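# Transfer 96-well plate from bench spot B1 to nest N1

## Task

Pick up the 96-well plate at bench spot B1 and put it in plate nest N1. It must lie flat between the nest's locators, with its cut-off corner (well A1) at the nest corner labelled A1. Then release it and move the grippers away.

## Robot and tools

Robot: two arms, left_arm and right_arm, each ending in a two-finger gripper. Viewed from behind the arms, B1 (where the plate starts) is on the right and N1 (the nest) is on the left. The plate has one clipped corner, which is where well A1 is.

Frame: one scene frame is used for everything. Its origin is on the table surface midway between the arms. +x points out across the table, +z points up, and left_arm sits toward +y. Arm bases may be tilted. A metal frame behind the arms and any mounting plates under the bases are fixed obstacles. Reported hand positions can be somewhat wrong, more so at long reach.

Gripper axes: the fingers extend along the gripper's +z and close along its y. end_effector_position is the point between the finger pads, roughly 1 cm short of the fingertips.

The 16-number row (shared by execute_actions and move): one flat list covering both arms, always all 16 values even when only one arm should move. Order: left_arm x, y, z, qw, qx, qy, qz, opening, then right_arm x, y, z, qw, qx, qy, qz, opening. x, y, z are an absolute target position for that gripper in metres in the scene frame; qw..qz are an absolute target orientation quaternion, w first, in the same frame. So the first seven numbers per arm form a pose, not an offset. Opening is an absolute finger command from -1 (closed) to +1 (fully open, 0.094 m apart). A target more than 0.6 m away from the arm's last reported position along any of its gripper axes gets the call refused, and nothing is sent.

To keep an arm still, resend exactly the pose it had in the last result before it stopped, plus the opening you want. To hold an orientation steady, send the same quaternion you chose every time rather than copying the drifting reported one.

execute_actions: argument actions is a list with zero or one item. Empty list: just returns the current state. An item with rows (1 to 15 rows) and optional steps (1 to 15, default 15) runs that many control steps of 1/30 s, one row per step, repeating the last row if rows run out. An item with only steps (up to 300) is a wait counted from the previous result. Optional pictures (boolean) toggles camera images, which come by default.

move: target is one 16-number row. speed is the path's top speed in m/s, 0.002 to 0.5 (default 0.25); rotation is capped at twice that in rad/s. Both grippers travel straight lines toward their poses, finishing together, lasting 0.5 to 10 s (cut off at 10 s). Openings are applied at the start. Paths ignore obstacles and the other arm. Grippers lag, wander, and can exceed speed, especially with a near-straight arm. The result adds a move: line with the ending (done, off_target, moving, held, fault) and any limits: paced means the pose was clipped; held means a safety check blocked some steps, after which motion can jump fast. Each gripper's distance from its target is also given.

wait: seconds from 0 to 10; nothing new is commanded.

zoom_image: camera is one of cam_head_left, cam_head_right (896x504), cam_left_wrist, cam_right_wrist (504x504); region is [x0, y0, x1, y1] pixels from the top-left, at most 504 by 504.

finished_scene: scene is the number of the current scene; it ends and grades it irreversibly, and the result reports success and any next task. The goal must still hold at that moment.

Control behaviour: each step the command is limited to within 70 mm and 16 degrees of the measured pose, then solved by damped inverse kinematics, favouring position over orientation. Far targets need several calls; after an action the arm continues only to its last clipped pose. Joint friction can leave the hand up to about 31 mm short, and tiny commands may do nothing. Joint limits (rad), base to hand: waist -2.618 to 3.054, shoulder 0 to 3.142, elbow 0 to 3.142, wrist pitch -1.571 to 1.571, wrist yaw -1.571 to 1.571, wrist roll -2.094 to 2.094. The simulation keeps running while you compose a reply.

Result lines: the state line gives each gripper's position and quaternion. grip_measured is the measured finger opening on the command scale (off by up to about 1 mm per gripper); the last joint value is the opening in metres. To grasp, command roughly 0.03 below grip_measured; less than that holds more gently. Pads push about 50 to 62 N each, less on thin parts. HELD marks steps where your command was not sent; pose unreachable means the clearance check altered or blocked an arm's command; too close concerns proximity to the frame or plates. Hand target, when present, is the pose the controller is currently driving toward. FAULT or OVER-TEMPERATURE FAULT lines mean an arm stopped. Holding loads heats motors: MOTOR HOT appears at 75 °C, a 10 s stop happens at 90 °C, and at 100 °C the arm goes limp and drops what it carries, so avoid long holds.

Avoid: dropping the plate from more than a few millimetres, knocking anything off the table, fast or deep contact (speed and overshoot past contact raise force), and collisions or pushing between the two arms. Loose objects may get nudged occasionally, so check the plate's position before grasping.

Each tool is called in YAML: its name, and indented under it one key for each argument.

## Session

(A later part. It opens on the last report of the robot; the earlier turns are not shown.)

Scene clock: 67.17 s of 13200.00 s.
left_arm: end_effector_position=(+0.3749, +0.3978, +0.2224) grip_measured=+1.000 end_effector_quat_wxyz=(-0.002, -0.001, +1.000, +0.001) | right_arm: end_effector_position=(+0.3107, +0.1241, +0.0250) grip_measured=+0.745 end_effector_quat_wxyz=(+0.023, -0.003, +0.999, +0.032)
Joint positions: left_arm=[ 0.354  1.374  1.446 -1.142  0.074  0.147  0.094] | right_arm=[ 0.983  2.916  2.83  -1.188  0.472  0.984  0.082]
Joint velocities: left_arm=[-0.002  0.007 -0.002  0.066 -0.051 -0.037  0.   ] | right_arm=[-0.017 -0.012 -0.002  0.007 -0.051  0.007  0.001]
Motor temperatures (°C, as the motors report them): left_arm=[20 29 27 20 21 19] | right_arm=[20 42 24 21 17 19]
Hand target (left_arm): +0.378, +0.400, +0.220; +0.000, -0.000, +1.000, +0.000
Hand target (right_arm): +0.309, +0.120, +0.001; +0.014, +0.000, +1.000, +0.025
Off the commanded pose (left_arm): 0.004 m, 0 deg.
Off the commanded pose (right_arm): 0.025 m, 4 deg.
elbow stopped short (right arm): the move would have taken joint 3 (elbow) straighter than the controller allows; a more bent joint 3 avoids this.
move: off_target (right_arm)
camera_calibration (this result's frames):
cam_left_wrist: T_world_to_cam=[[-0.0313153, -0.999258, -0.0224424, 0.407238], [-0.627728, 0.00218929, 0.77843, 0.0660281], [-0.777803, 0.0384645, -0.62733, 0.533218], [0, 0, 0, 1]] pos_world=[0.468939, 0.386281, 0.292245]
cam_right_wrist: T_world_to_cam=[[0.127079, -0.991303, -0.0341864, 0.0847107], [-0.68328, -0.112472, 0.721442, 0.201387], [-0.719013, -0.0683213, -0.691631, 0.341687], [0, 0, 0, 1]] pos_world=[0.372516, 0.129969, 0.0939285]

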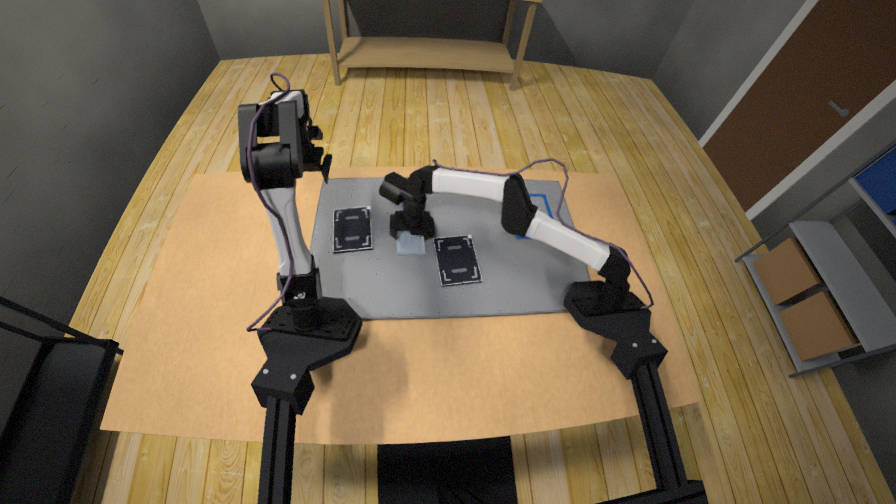

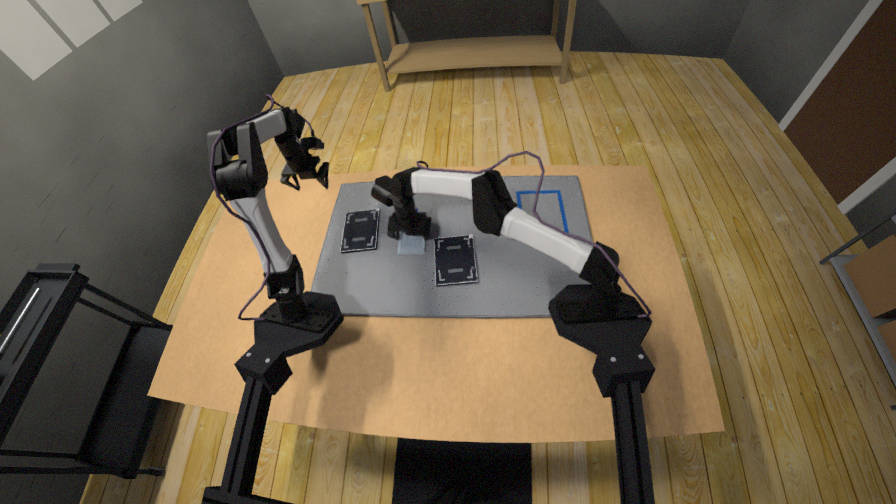

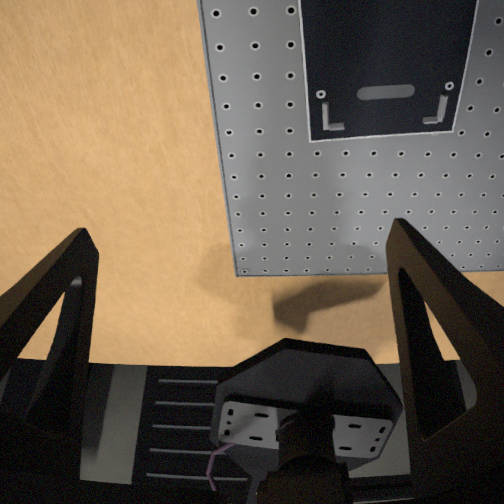

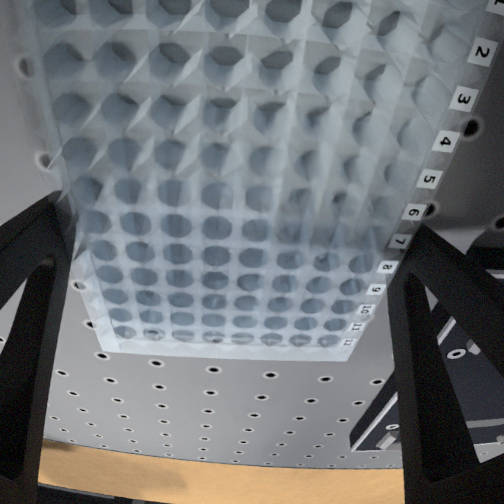

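move:
  target: [0.378,0.40,0.22,0,0,1,0,1, 0.308,0.12,-0.01,0,0,1,0,0.715]
  speed: 0.015

move:
  target: [0.378,0.40,0.22,0,0,1,0,1, 0.31,0.122,0.02,0,0,1,0,0.9]
  speed: 0.02

move:
  target: [0.378,0.40,0.22,0,0,1,0,1, 0.31,0.11,0.11,0,0,1,0,0.9]
  speed: 0.06

move:
  target: [0.31,0.125,0.12,0,0,1,0,1, 0.3,-0.38,0.2,0,0,1,0,1]
  speed: 0.09

Scene clock: 73.07 s of 13200.00 s.
left_arm: end_effector_position=(+0.3749, +0.3978, +0.2224) grip_measured=+1.000 end_effector_quat_wxyz=(-0.002, -0.001, +1.000, +0.001) | right_arm: end_effector_position=(+0.3109, +0.1249, +0.0244) grip_measured=+0.745 end_effector_quat_wxyz=(+0.024, -0.003, +0.999, +0.033)
Joint positions: left_arm=[ 0.354  1.374  1.446 -1.142  0.074  0.147  0.094] | right_arm=[ 0.983  2.922  2.84  -1.188  0.473  0.983  0.082]
Joint velocities: left_arm=[ 0.012 -0.017 -0.007 -0.007 -0.051 -0.051  0.   ] | right_arm=[ 0.012  0.002 -0.007  0.037 -0.051  0.022  0.   ]
Motor temperatures (°C, as the motors report them): left_arm=[20 29 27 20 21 19] | right_arm=[20 43 25 21 17 19]
Hand target (left_arm): +0.378, +0.400, +0.220; +0.000, -0.000, +1.000, +0.000
Hand target (right_arm): +0.306, +0.117, -0.008; +0.011, +0.000, +1.000, +0.020
Off the commanded pose (left_arm): 0.004 m, 0 deg.
Off the commanded pose (right_arm): 0.035 m, 5 deg.
elbow stopped short (right arm): the move would have taken joint 3 (elbow) straighter than the controller allows; a more bent joint 3 avoids this.
After step 90, 0.07 s passed at rest.
move: off_target (right_arm)
camera_calibration (this result's frames):
cam_left_wrist: T_world_to_cam=[[-0.0313153, -0.999258, -0.0224424, 0.407238], [-0.627728, 0.00218929, 0.77843, 0.0660281], [-0.777803, 0.0384645, -0.62733, 0.533218], [0, 0, 0, 1]] pos_world=[0.468939, 0.386281, 0.292245]
cam_right_wrist: T_world_to_cam=[[0.126501, -0.991312, -0.0360342, 0.0856578], [-0.684629, -0.113537, 0.719995, 0.202625], [-0.717831, -0.0664099, -0.693043, 0.340875], [0, 0, 0, 1]] pos_world=[0.372578, 0.130556, 0.0934386]

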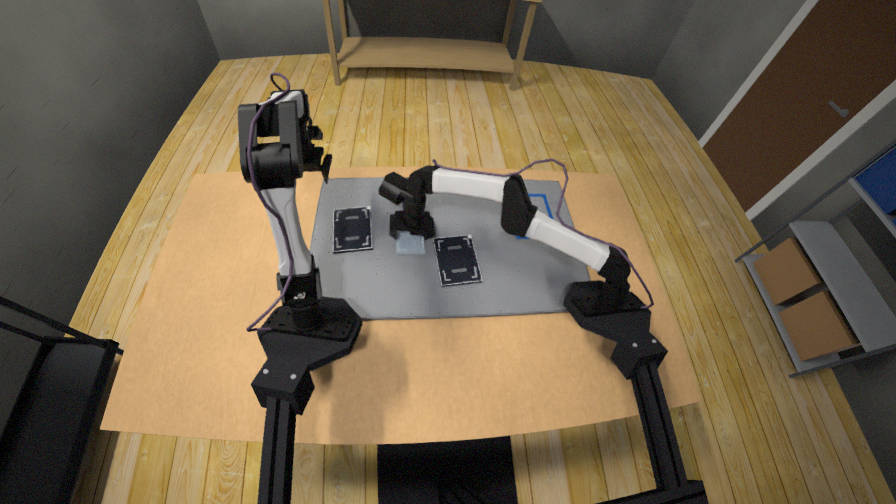

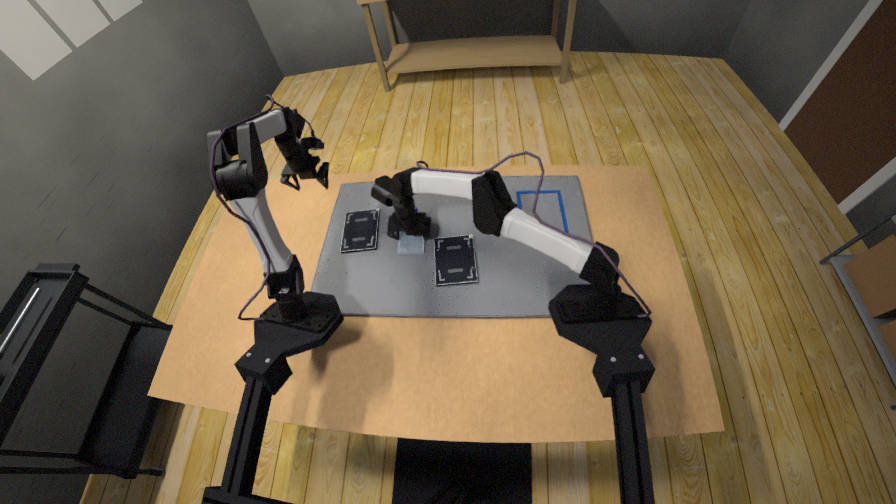

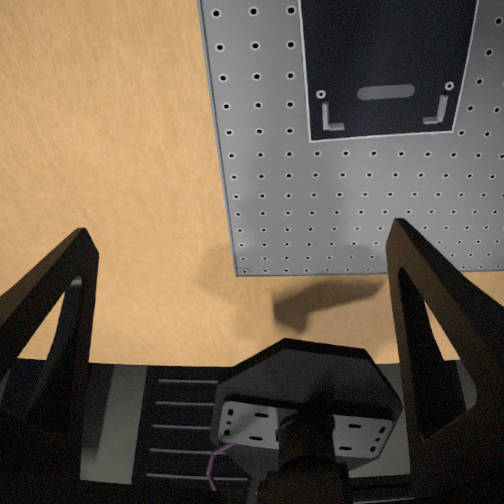

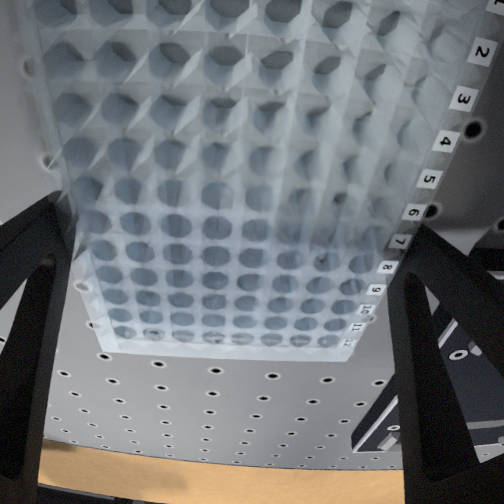

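Scene clock: 75.30 s of 13200.00 s.
left_arm: end_effector_position=(+0.3749, +0.3978, +0.2224) grip_measured=+1.000 end_effector_quat_wxyz=(-0.002, -0.001, +1.000, +0.001) | right_arm: end_effector_position=(+0.3107, +0.1248, +0.0244) grip_measured=+0.898 end_effector_quat_wxyz=(+0.024, -0.003, +0.999, +0.032)
Joint positions: left_arm=[ 0.354  1.374  1.446 -1.142  0.074  0.147  0.094] | right_arm=[ 0.983  2.922  2.84  -1.189  0.473  0.983  0.089]
Joint velocities: left_arm=[ 0.007 -0.002 -0.012 -0.007  0.007  0.007  0.   ] | right_arm=[-0.007 -0.002  0.007  0.037  0.022  0.037  0.002]
Motor temperatures (°C, as the motors report them): left_arm=[20 29 27 20 21 19] | right_arm=[20 45 25 21 17 19]
Hand target (left_arm): +0.378, +0.400, +0.220; +0.000, -0.000, +1.000, +0.000
Hand target (right_arm): +0.310, +0.121, +0.020; +0.016, -0.000, +0.999, +0.028
Off the commanded pose (left_arm): 0.004 m, 0 deg.
Off the commanded pose (right_arm): 0.005 m, 5 deg.
elbow stopped short (right arm): the move would have taken joint 3 (elbow) straighter than the controller allows; a more bent joint 3 avoids this.
move: off_target (right_arm)
camera_calibration (this result's frames):
cam_left_wrist: T_world_to_cam=[[-0.0313153, -0.999258, -0.0224424, 0.407238], [-0.627728, 0.00218929, 0.77843, 0.0660281], [-0.777803, 0.0384645, -0.62733, 0.533218], [0, 0, 0, 1]] pos_world=[0.468939, 0.386281, 0.292245]
cam_right_wrist: T_world_to_cam=[[0.127141, -0.991251, -0.0354339, 0.0854158], [-0.684545, -0.113542, 0.720074, 0.202395], [-0.717797, -0.067295, -0.692992, 0.340884], [0, 0, 0, 1]] pos_world=[0.372374, 0.130589, 0.0935172]

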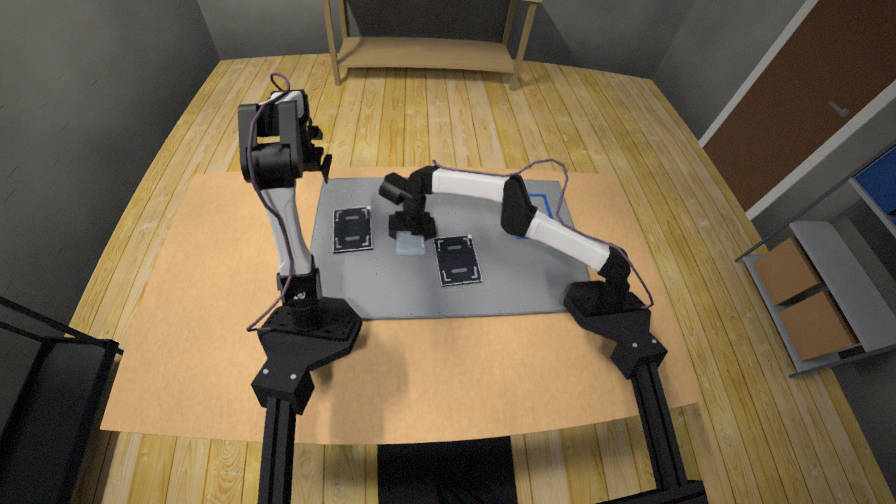

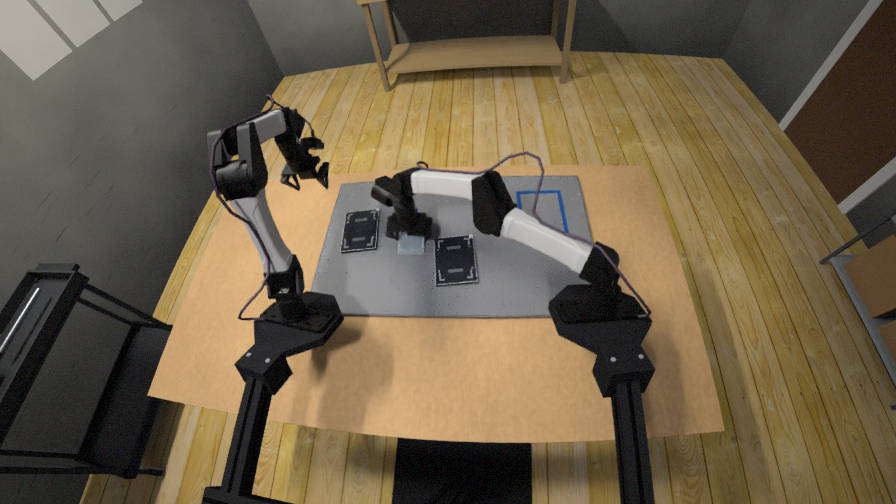

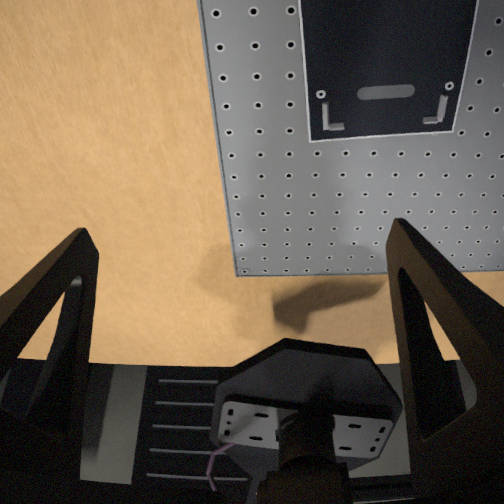

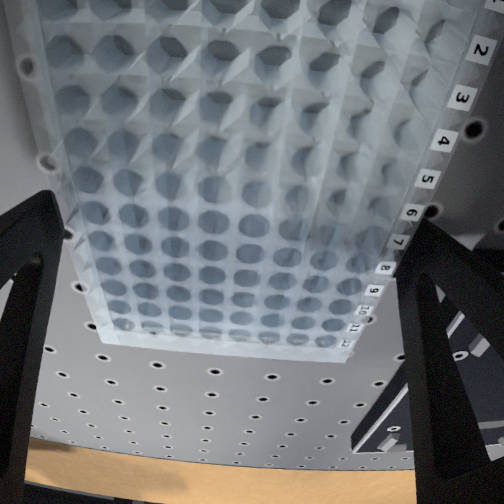

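Scene clock: 77.13 s of 13200.00 s.
left_arm: end_effector_position=(+0.3749, +0.3978, +0.2224) grip_measured=+1.000 end_effector_quat_wxyz=(-0.002, -0.001, +1.000, +0.001) | right_arm: end_effector_position=(+0.3082, +0.1120, +0.1031) grip_measured=+0.898 end_effector_quat_wxyz=(+0.011, -0.003, +1.000, +0.027)
Joint positions: left_arm=[ 0.354  1.374  1.446 -1.142  0.074  0.147  0.094] | right_arm=[ 1.039  2.779  2.84  -1.384  0.473  1.055  0.089]
Joint velocities: left_arm=[-0.022  0.007 -0.007 -0.11   0.007 -0.007  0.   ] | right_arm=[-0.012 -0.022  0.007  0.007 -0.066  0.037 -0.001]
Motor temperatures (°C, as the motors report them): left_arm=[20 29 27 20 21 19] | right_arm=[21 46 25 21 17 19]
Hand target (left_arm): +0.378, +0.400, +0.220; +0.000, -0.000, +1.000, +0.000
Hand target (right_arm): +0.311, +0.111, +0.110; +0.015, -0.000, +1.000, +0.027
Off the commanded pose (left_arm): 0.004 m, 0 deg.
Off the commanded pose (right_arm): 0.007 m, 3 deg.
elbow stopped short (right arm): the move would have taken joint 3 (elbow) straighter than the controller allows; a more bent joint 3 avoids this.
move: off_target (right_arm)
camera_calibration (this result's frames):
cam_left_wrist: T_world_to_cam=[[-0.0313153, -0.999258, -0.0224424, 0.407238], [-0.627728, 0.00218929, 0.77843, 0.0660281], [-0.777803, 0.0384645, -0.62733, 0.533218], [0, 0, 0, 1]] pos_world=[0.468939, 0.386281, 0.292245]
cam_right_wrist: T_world_to_cam=[[0.126677, -0.991569, -0.0272903, 0.0751677], [-0.666665, -0.105477, 0.737857, 0.134386], [-0.734514, -0.075276, -0.674406, 0.396848], [0, 0, 0, 1]] pos_world=[0.371559, 0.118582, 0.17053]

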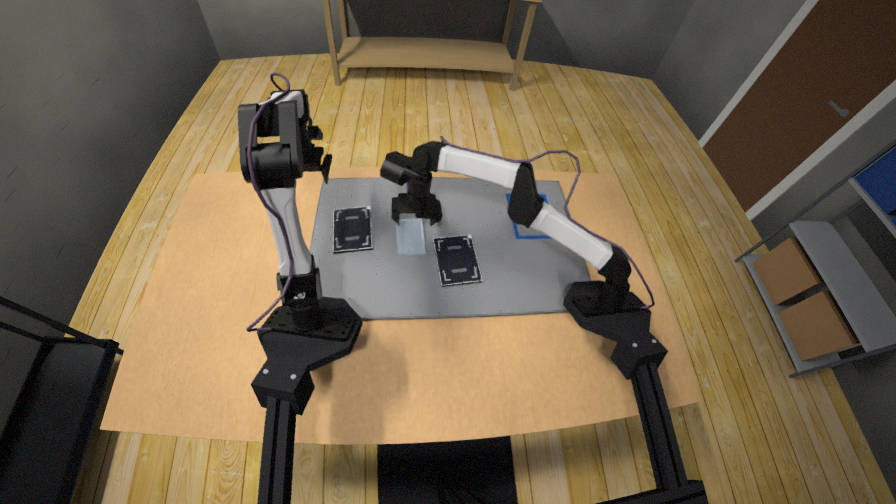

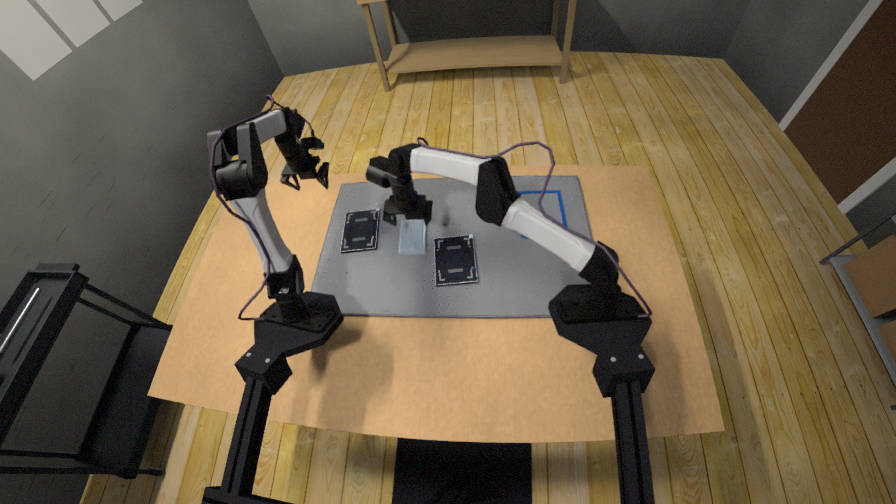

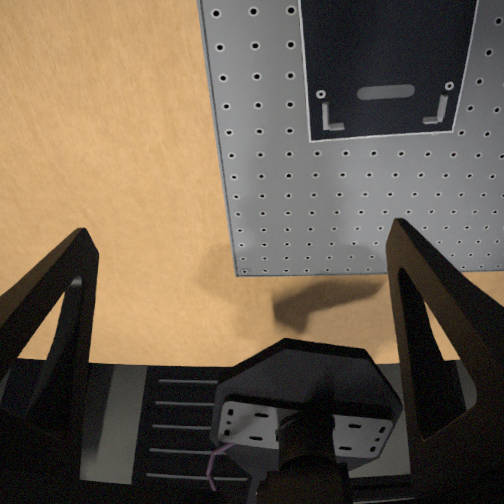

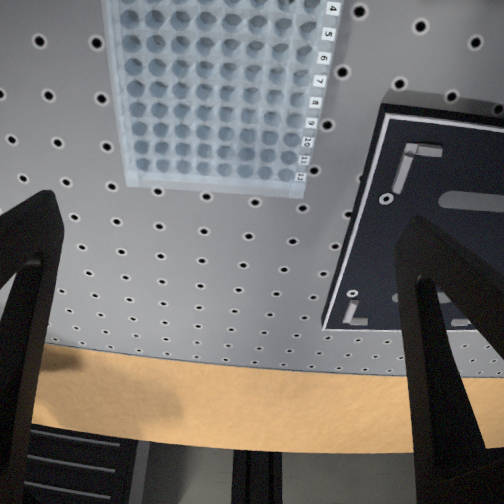

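Scene clock: 83.27 s of 13200.00 s.
left_arm: end_effector_position=(+0.2993, +0.1328, +0.1199) grip_measured=+1.000 end_effector_quat_wxyz=(-0.015, +0.007, +1.000, +0.012) | right_arm: end_effector_position=(+0.3042, -0.3780, +0.2009) grip_measured=+1.000 end_effector_quat_wxyz=(-0.004, +0.003, +1.000, +0.003)
Joint positions: left_arm=[-0.596  1.687  1.261 -0.812 -0.353 -0.714  0.094] | right_arm=[-0.095  1.035  0.97  -1.007  0.042 -0.005  0.094]
Joint velocities: left_arm=[ 0.002 -0.002 -0.002 -0.051  0.007 -0.037  0.   ] | right_arm=[-0.012 -0.012 -0.002 -0.051 -0.081 -0.037  0.   ]
Motor temperatures (°C, as the motors report them): left_arm=[20 29 27 20 21 19] | right_arm=[20 46 25 21 17 19]
Hand target (left_arm): +0.306, +0.125, +0.121; -0.003, +0.002, +1.000, +0.006
Hand target (right_arm): +0.299, -0.379, +0.203; -0.006, +0.004, +1.000, +0.006
Off the commanded pose (left_arm): 0.013 m, 2 deg.
Off the commanded pose (right_arm): 0.005 m, 1 deg.
move: off_target (left_arm)
camera_calibration (this result's frames):
cam_left_wrist: T_world_to_cam=[[-0.0486332, -0.997875, -0.0433575, 0.145302], [-0.607116, -0.00493626, 0.794598, 0.0917024], [-0.793123, 0.0649669, -0.605586, 0.418815], [0, 0, 0, 1]] pos_world=[0.394912, 0.118237, 0.187062]
cam_right_wrist: T_world_to_cam=[[0.1147, -0.993285, 0.0151347, -0.413058], [-0.64486, -0.0628595, 0.761711, 0.0125079], [-0.755645, -0.0971282, -0.64774, 0.415837], [0, 0, 0, 1]] pos_world=[0.369668, -0.369108, 0.266078]

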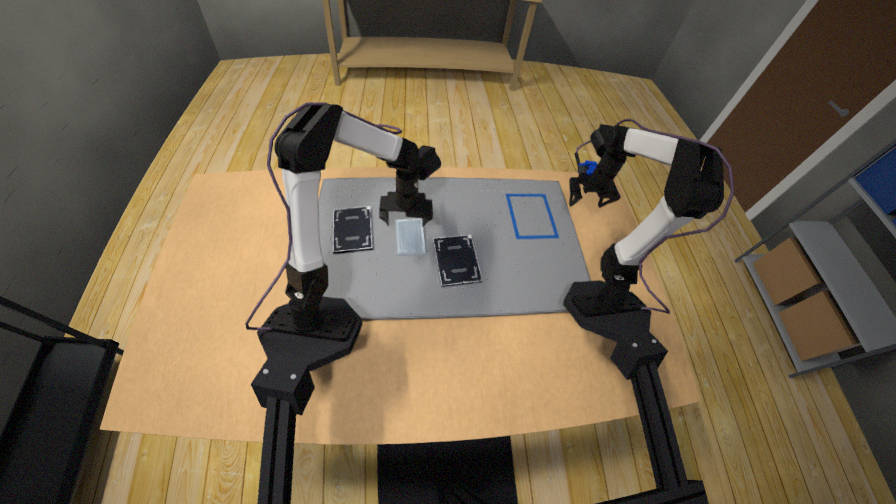

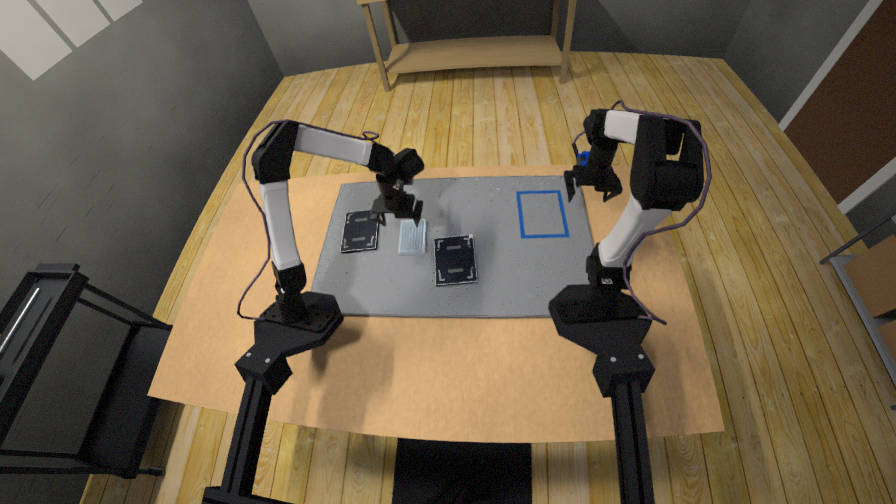

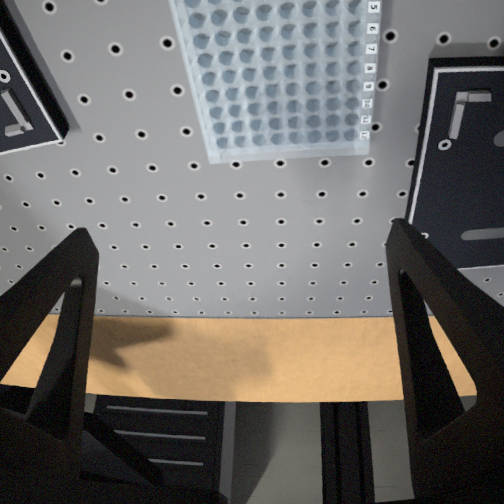

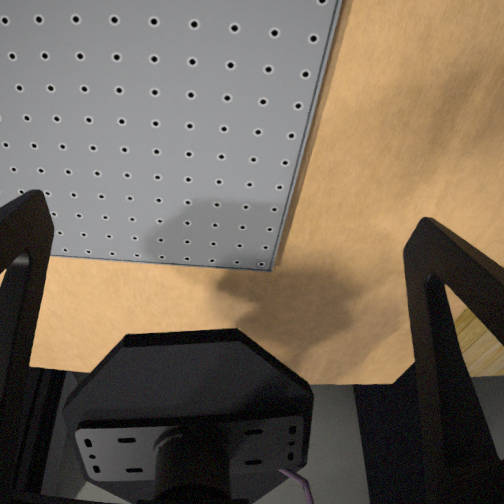

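move:
  target: [0.31,0.104,0.065,0,0,1,0,1, 0.3,-0.38,0.2,0,0,1,0,1]
  speed: 0.04

Scene clock: 87.67 s of 13200.00 s.
left_arm: end_effector_position=(+0.2982, +0.1097, +0.0655) grip_measured=+1.000 end_effector_quat_wxyz=(-0.011, +0.005, +1.000, +0.009) | right_arm: end_effector_position=(+0.3047, -0.3778, +0.2009) grip_measured=+1.000 end_effector_quat_wxyz=(-0.003, +0.001, +1.000, +0.004)
Joint positions: left_arm=[-0.591  1.853  1.261 -0.634 -0.353 -0.71   0.094] | right_arm=[-0.096  1.035  0.97  -1.005  0.041 -0.009  0.094]
Joint velocities: left_arm=[ 0.012  0.002  0.002  0.051 -0.022 -0.007  0.   ] | right_arm=[-0.002 -0.002  0.002  0.022  0.051 -0.037  0.   ]
Motor temperatures (°C, as the motors report them): left_arm=[20 29 27 20 21 19] | right_arm=[20 45 25 21 17 19]
Hand target (left_arm): +0.309, +0.104, +0.065; -0.000, +0.000, +1.000, -0.000
Hand target (right_arm): +0.300, -0.380, +0.200; -0.000, +0.000, +1.000, +0.000
Off the commanded pose (left_arm): 0.013 m, 2 deg.
Off the commanded pose (right_arm): 0.005 m, 1 deg.
move: off_target (left_arm)
camera_calibration (this result's frames):
cam_left_wrist: T_world_to_cam=[[-0.0440184, -0.998283, -0.0386356, 0.118219], [-0.613664, -0.00349859, 0.789559, 0.136267], [-0.788339, 0.0584644, -0.612457, 0.386218], [0, 0, 0, 1]] pos_world=[0.393297, 0.0959133, 0.133518]
cam_right_wrist: T_world_to_cam=[[0.118781, -0.992827, 0.0136428, -0.413657], [-0.646071, -0.0668474, 0.760345, 0.0119645], [-0.753978, -0.0991288, -0.649377, 0.415276], [0, 0, 0, 1]] pos_world=[0.369973, -0.368724, 0.266217]

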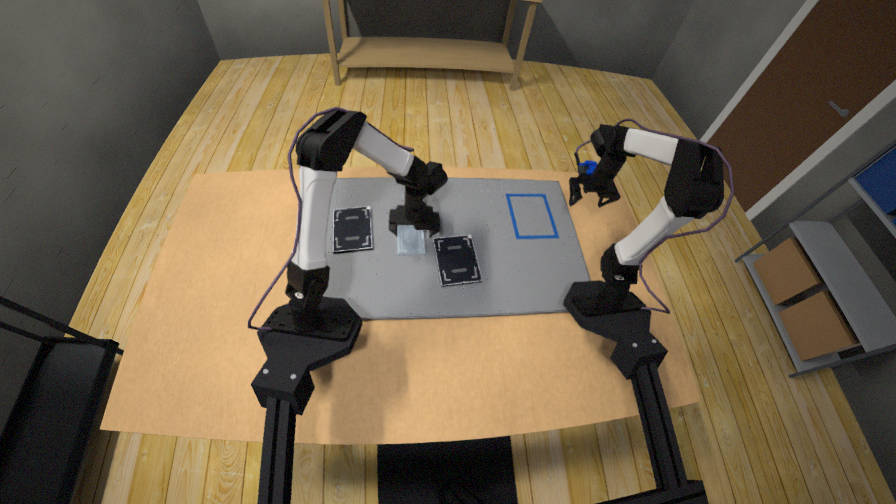

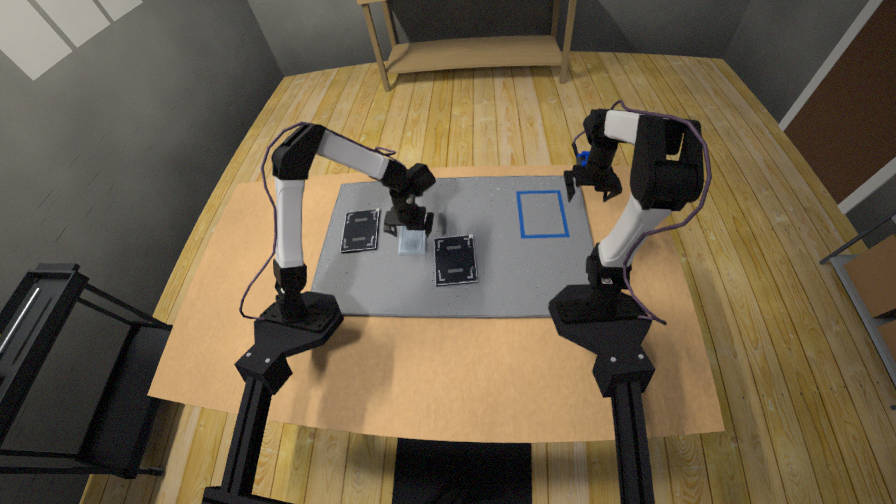

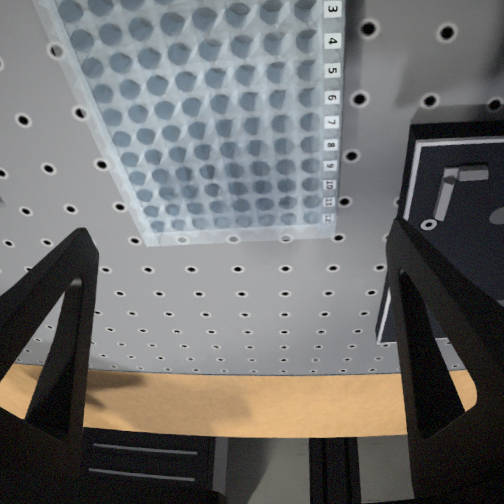

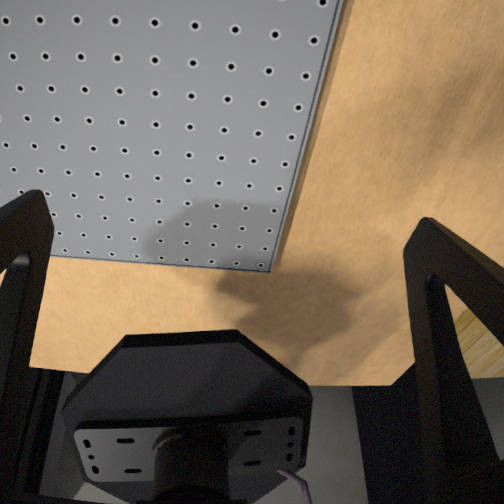

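move:
  target: [0.328,0.106,0.045,0,0,1,0,0.95, 0.3,-0.38,0.2,0,0,1,0,1]
  speed: 0.02

Scene clock: 91.13 s of 13200.00 s.
left_arm: end_effector_position=(+0.3200, +0.1103, +0.0475) grip_measured=+0.951 end_effector_quat_wxyz=(-0.006, +0.003, +1.000, +0.008) | right_arm: end_effector_position=(+0.3048, -0.3778, +0.2009) grip_measured=+1.000 end_effector_quat_wxyz=(-0.003, +0.001, +1.000, +0.004)
Joint positions: left_arm=[-0.54   1.92   1.324 -0.602 -0.339 -0.661  0.092] | right_arm=[-0.096  1.035  0.97  -1.004  0.041 -0.009  0.094]
Joint velocities: left_arm=[ 0.007  0.012  0.002 -0.037  0.037  0.007 -0.001] | right_arm=[ 0.007 -0.022 -0.002  0.022 -0.007 -0.095  0.   ]
Motor temperatures (°C, as the motors report them): left_arm=[20 29 27 20 21 19] | right_arm=[20 44 25 21 17 19]
Hand target (left_arm): +0.328, +0.106, +0.045; +0.000, +0.000, +1.000, -0.001
Hand target (right_arm): +0.300, -0.380, +0.200; -0.000, +0.000, +1.000, +0.000
Off the commanded pose (left_arm): 0.009 m, 1 deg.
Off the commanded pose (right_arm): 0.005 m, 1 deg.
move: done
camera_calibration (this result's frames):
cam_left_wrist: T_world_to_cam=[[-0.0386894, -0.998598, -0.0361364, 0.117222], [-0.621431, -0.00427448, 0.783457, 0.166709], [-0.782513, 0.0527678, -0.620395, 0.391437], [0, 0, 0, 1]] pos_world=[0.414438, 0.0971153, 0.116472]
cam_right_wrist: T_world_to_cam=[[0.118757, -0.992829, 0.0136924, -0.413672], [-0.646362, -0.0668319, 0.760099, 0.0121693], [-0.753733, -0.0991175, -0.649663, 0.415333], [0, 0, 0, 1]] pos_world=[0.370042, -0.368726, 0.266241]

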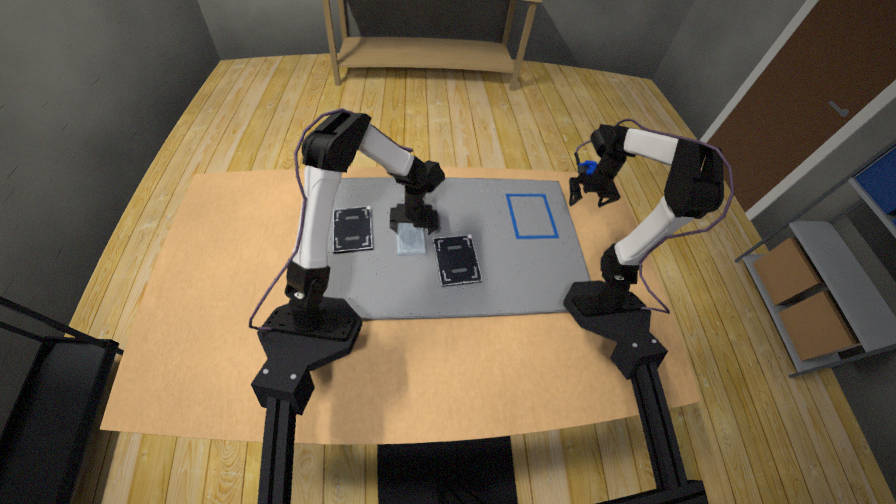

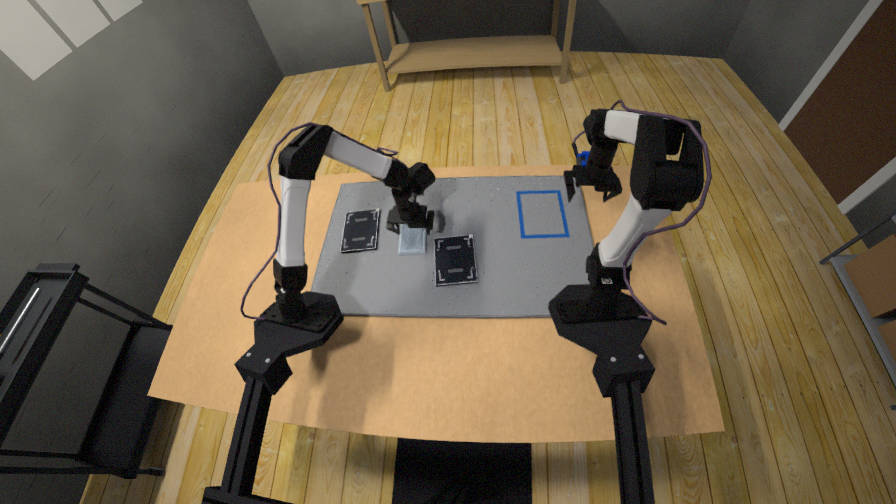

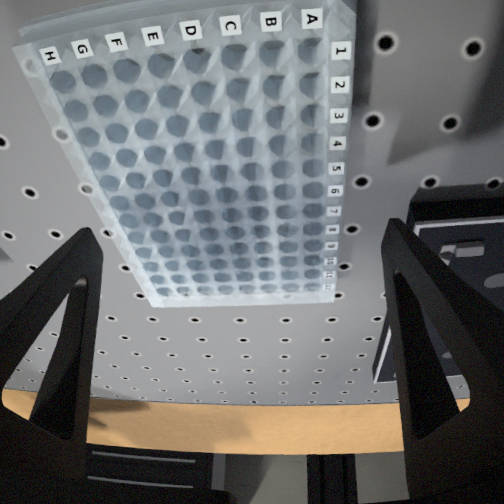

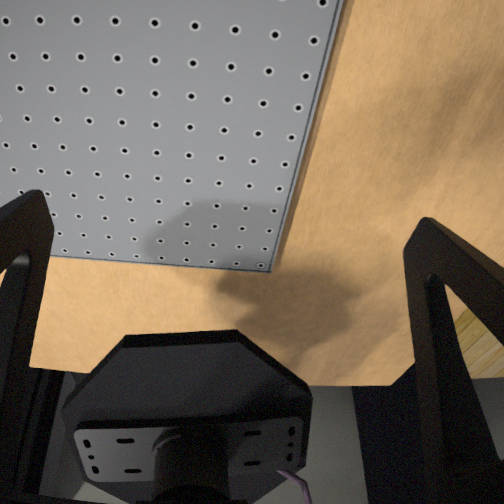

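move:
  target: [0.30,0.118,0.04,0,0,1,0,0.95, 0.3,-0.38,0.2,0,0,1,0,1]
  speed: 0.015

move:
  target: [0.305,0.116,0.012,0,0,1,0,0.95, 0.3,-0.38,0.2,0,0,1,0,1]
  speed: 0.015

Scene clock: 96.23 s of 13200.00 s.
left_arm: end_effector_position=(+0.2995, +0.1209, +0.0360) grip_measured=+0.951 end_effector_quat_wxyz=(-0.008, +0.004, +1.000, +0.009) | right_arm: end_effector_position=(+0.3048, -0.3778, +0.2009) grip_measured=+1.000 end_effector_quat_wxyz=(-0.003, +0.001, +1.000, +0.004)
Joint positions: left_arm=[-0.54   1.897  1.208 -0.516 -0.338 -0.66   0.092] | right_arm=[-0.096  1.035  0.97  -1.004  0.041 -0.009  0.094]
Joint velocities: left_arm=[-0.007  0.002 -0.007 -0.051  0.007  0.007  0.   ] | right_arm=[-0.007  0.007 -0.012 -0.066 -0.066 -0.037  0.   ]
Motor temperatures (°C, as the motors report them): left_arm=[21 30 27 20 21 19] | right_arm=[20 43 25 21 17 19]
Hand target (left_arm): +0.300, +0.118, +0.040; -0.000, -0.000, +1.000, +0.000
Hand target (right_arm): +0.300, -0.380, +0.200; -0.000, +0.000, +1.000, +0.000
Off the commanded pose (left_arm): 0.005 m, 2 deg.
Off the commanded pose (right_arm): 0.005 m, 1 deg.
After step 90, 0.37 s passed at rest.
move: done
camera_calibration (this result's frames):
cam_left_wrist: T_world_to_cam=[[-0.0416208, -0.998378, -0.0388527, 0.127583], [-0.617486, -0.00486794, 0.786567, 0.161865], [-0.78548, 0.0567285, -0.616281, 0.36794], [0, 0, 0, 1]] pos_world=[0.394269, 0.107291, 0.104394]
cam_right_wrist: T_world_to_cam=[[0.118757, -0.992829, 0.0136924, -0.413672], [-0.646362, -0.0668319, 0.760099, 0.0121693], [-0.753733, -0.0991175, -0.649663, 0.415333], [0, 0, 0, 1]] pos_world=[0.370042, -0.368726, 0.266241]

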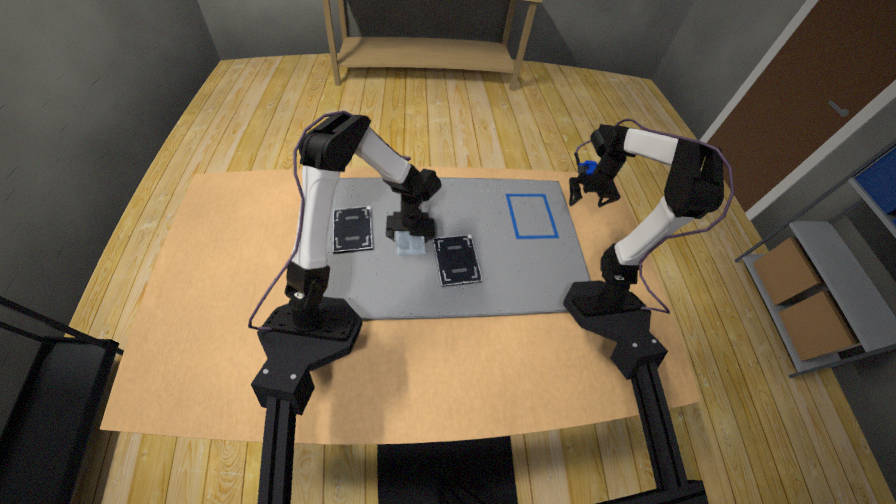

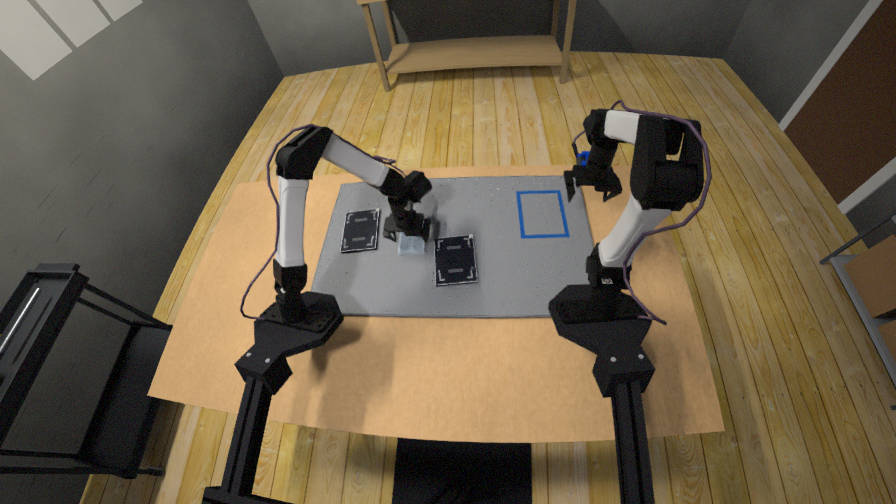

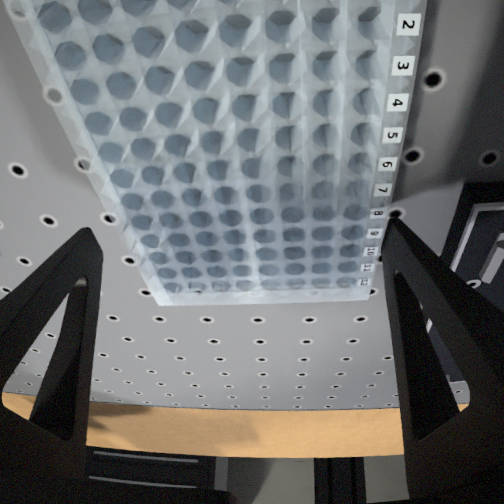

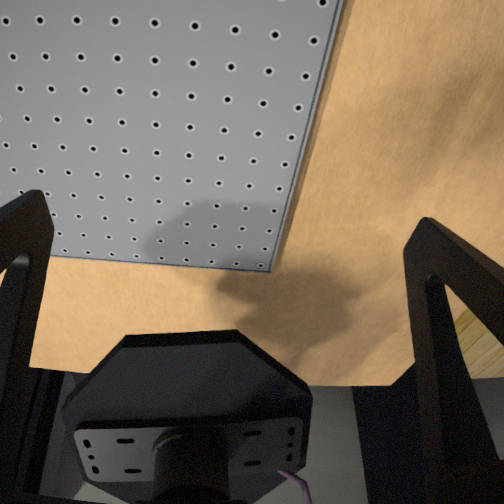

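Scene clock: 98.13 s of 13200.00 s.
left_arm: end_effector_position=(+0.3039, +0.1140, +0.0225) grip_measured=+0.951 end_effector_quat_wxyz=(+0.001, +0.002, +1.000, -0.002) | right_arm: end_effector_position=(+0.3048, -0.3778, +0.2009) grip_measured=+1.000 end_effector_quat_wxyz=(-0.003, +0.001, +1.000, +0.004)
Joint positions: left_arm=[-0.532  1.936  1.208 -0.443 -0.329 -0.646  0.092] | right_arm=[-0.096  1.035  0.97  -1.004  0.041 -0.009  0.094]
Joint velocities: left_arm=[-0.022 -0.012  0.007  0.022  0.007 -0.022 -0.   ] | right_arm=[ 0.002 -0.002  0.007 -0.022 -0.037  0.022  0.   ]
Motor temperatures (°C, as the motors report them): left_arm=[21 30 27 20 21 19] | right_arm=[19 43 25 21 17 19]
Hand target (left_arm): +0.305, +0.116, +0.012; -0.000, +0.000, +1.000, -0.000
Hand target (right_arm): +0.300, -0.380, +0.200; -0.000, +0.000, +1.000, +0.000
Off the commanded pose (left_arm): 0.011 m, 0 deg.
Off the commanded pose (right_arm): 0.005 m, 1 deg.
move: off_target (left_arm)
camera_calibration (this result's frames):
cam_left_wrist: T_world_to_cam=[[-0.0364097, -0.999205, -0.0162432, 0.118391], [-0.632289, 0.0104468, 0.774662, 0.178158], [-0.773876, 0.0384757, -0.632167, 0.362368], [0, 0, 0, 1]] pos_world=[0.397386, 0.102493, 0.0929877]
cam_right_wrist: T_world_to_cam=[[0.118757, -0.992829, 0.0136924, -0.413672], [-0.646362, -0.0668319, 0.760099, 0.0121693], [-0.753733, -0.0991175, -0.649663, 0.415333], [0, 0, 0, 1]] pos_world=[0.370042, -0.368726, 0.266241]

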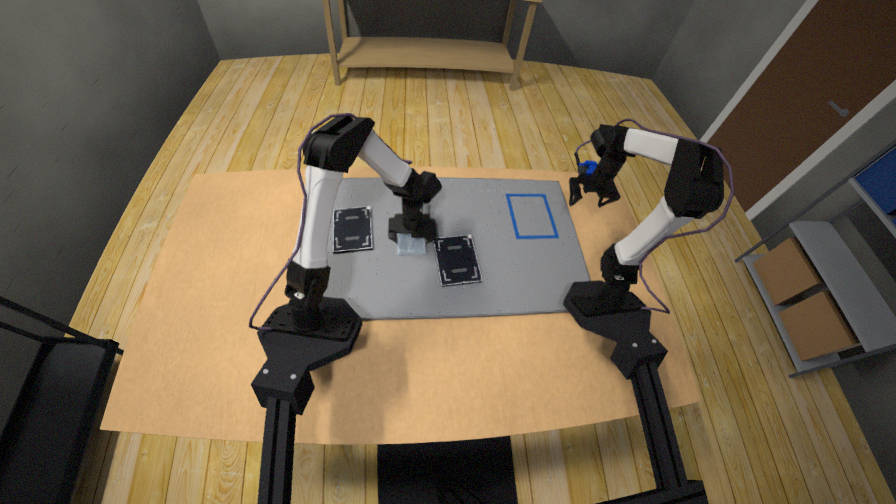

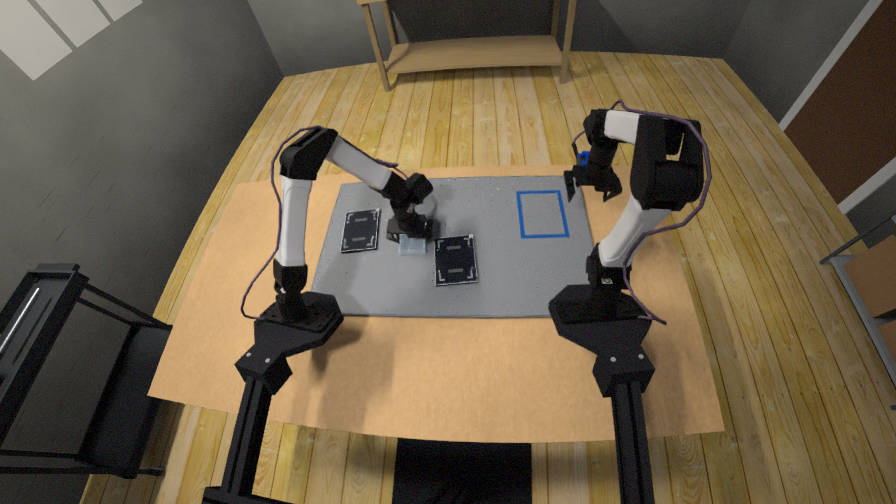

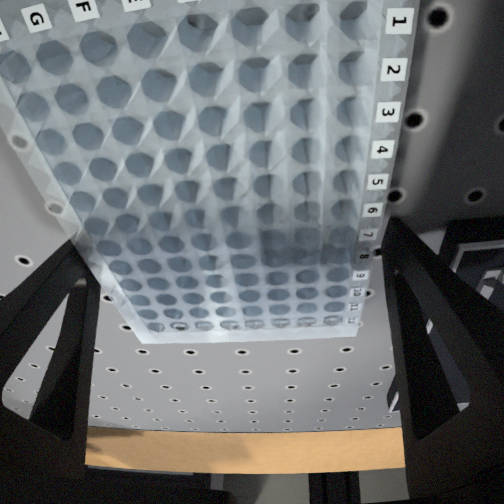

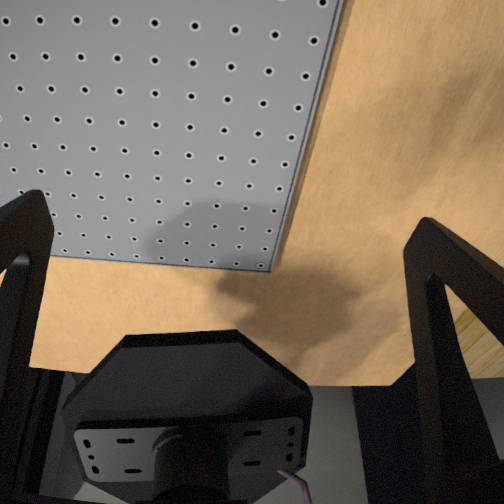

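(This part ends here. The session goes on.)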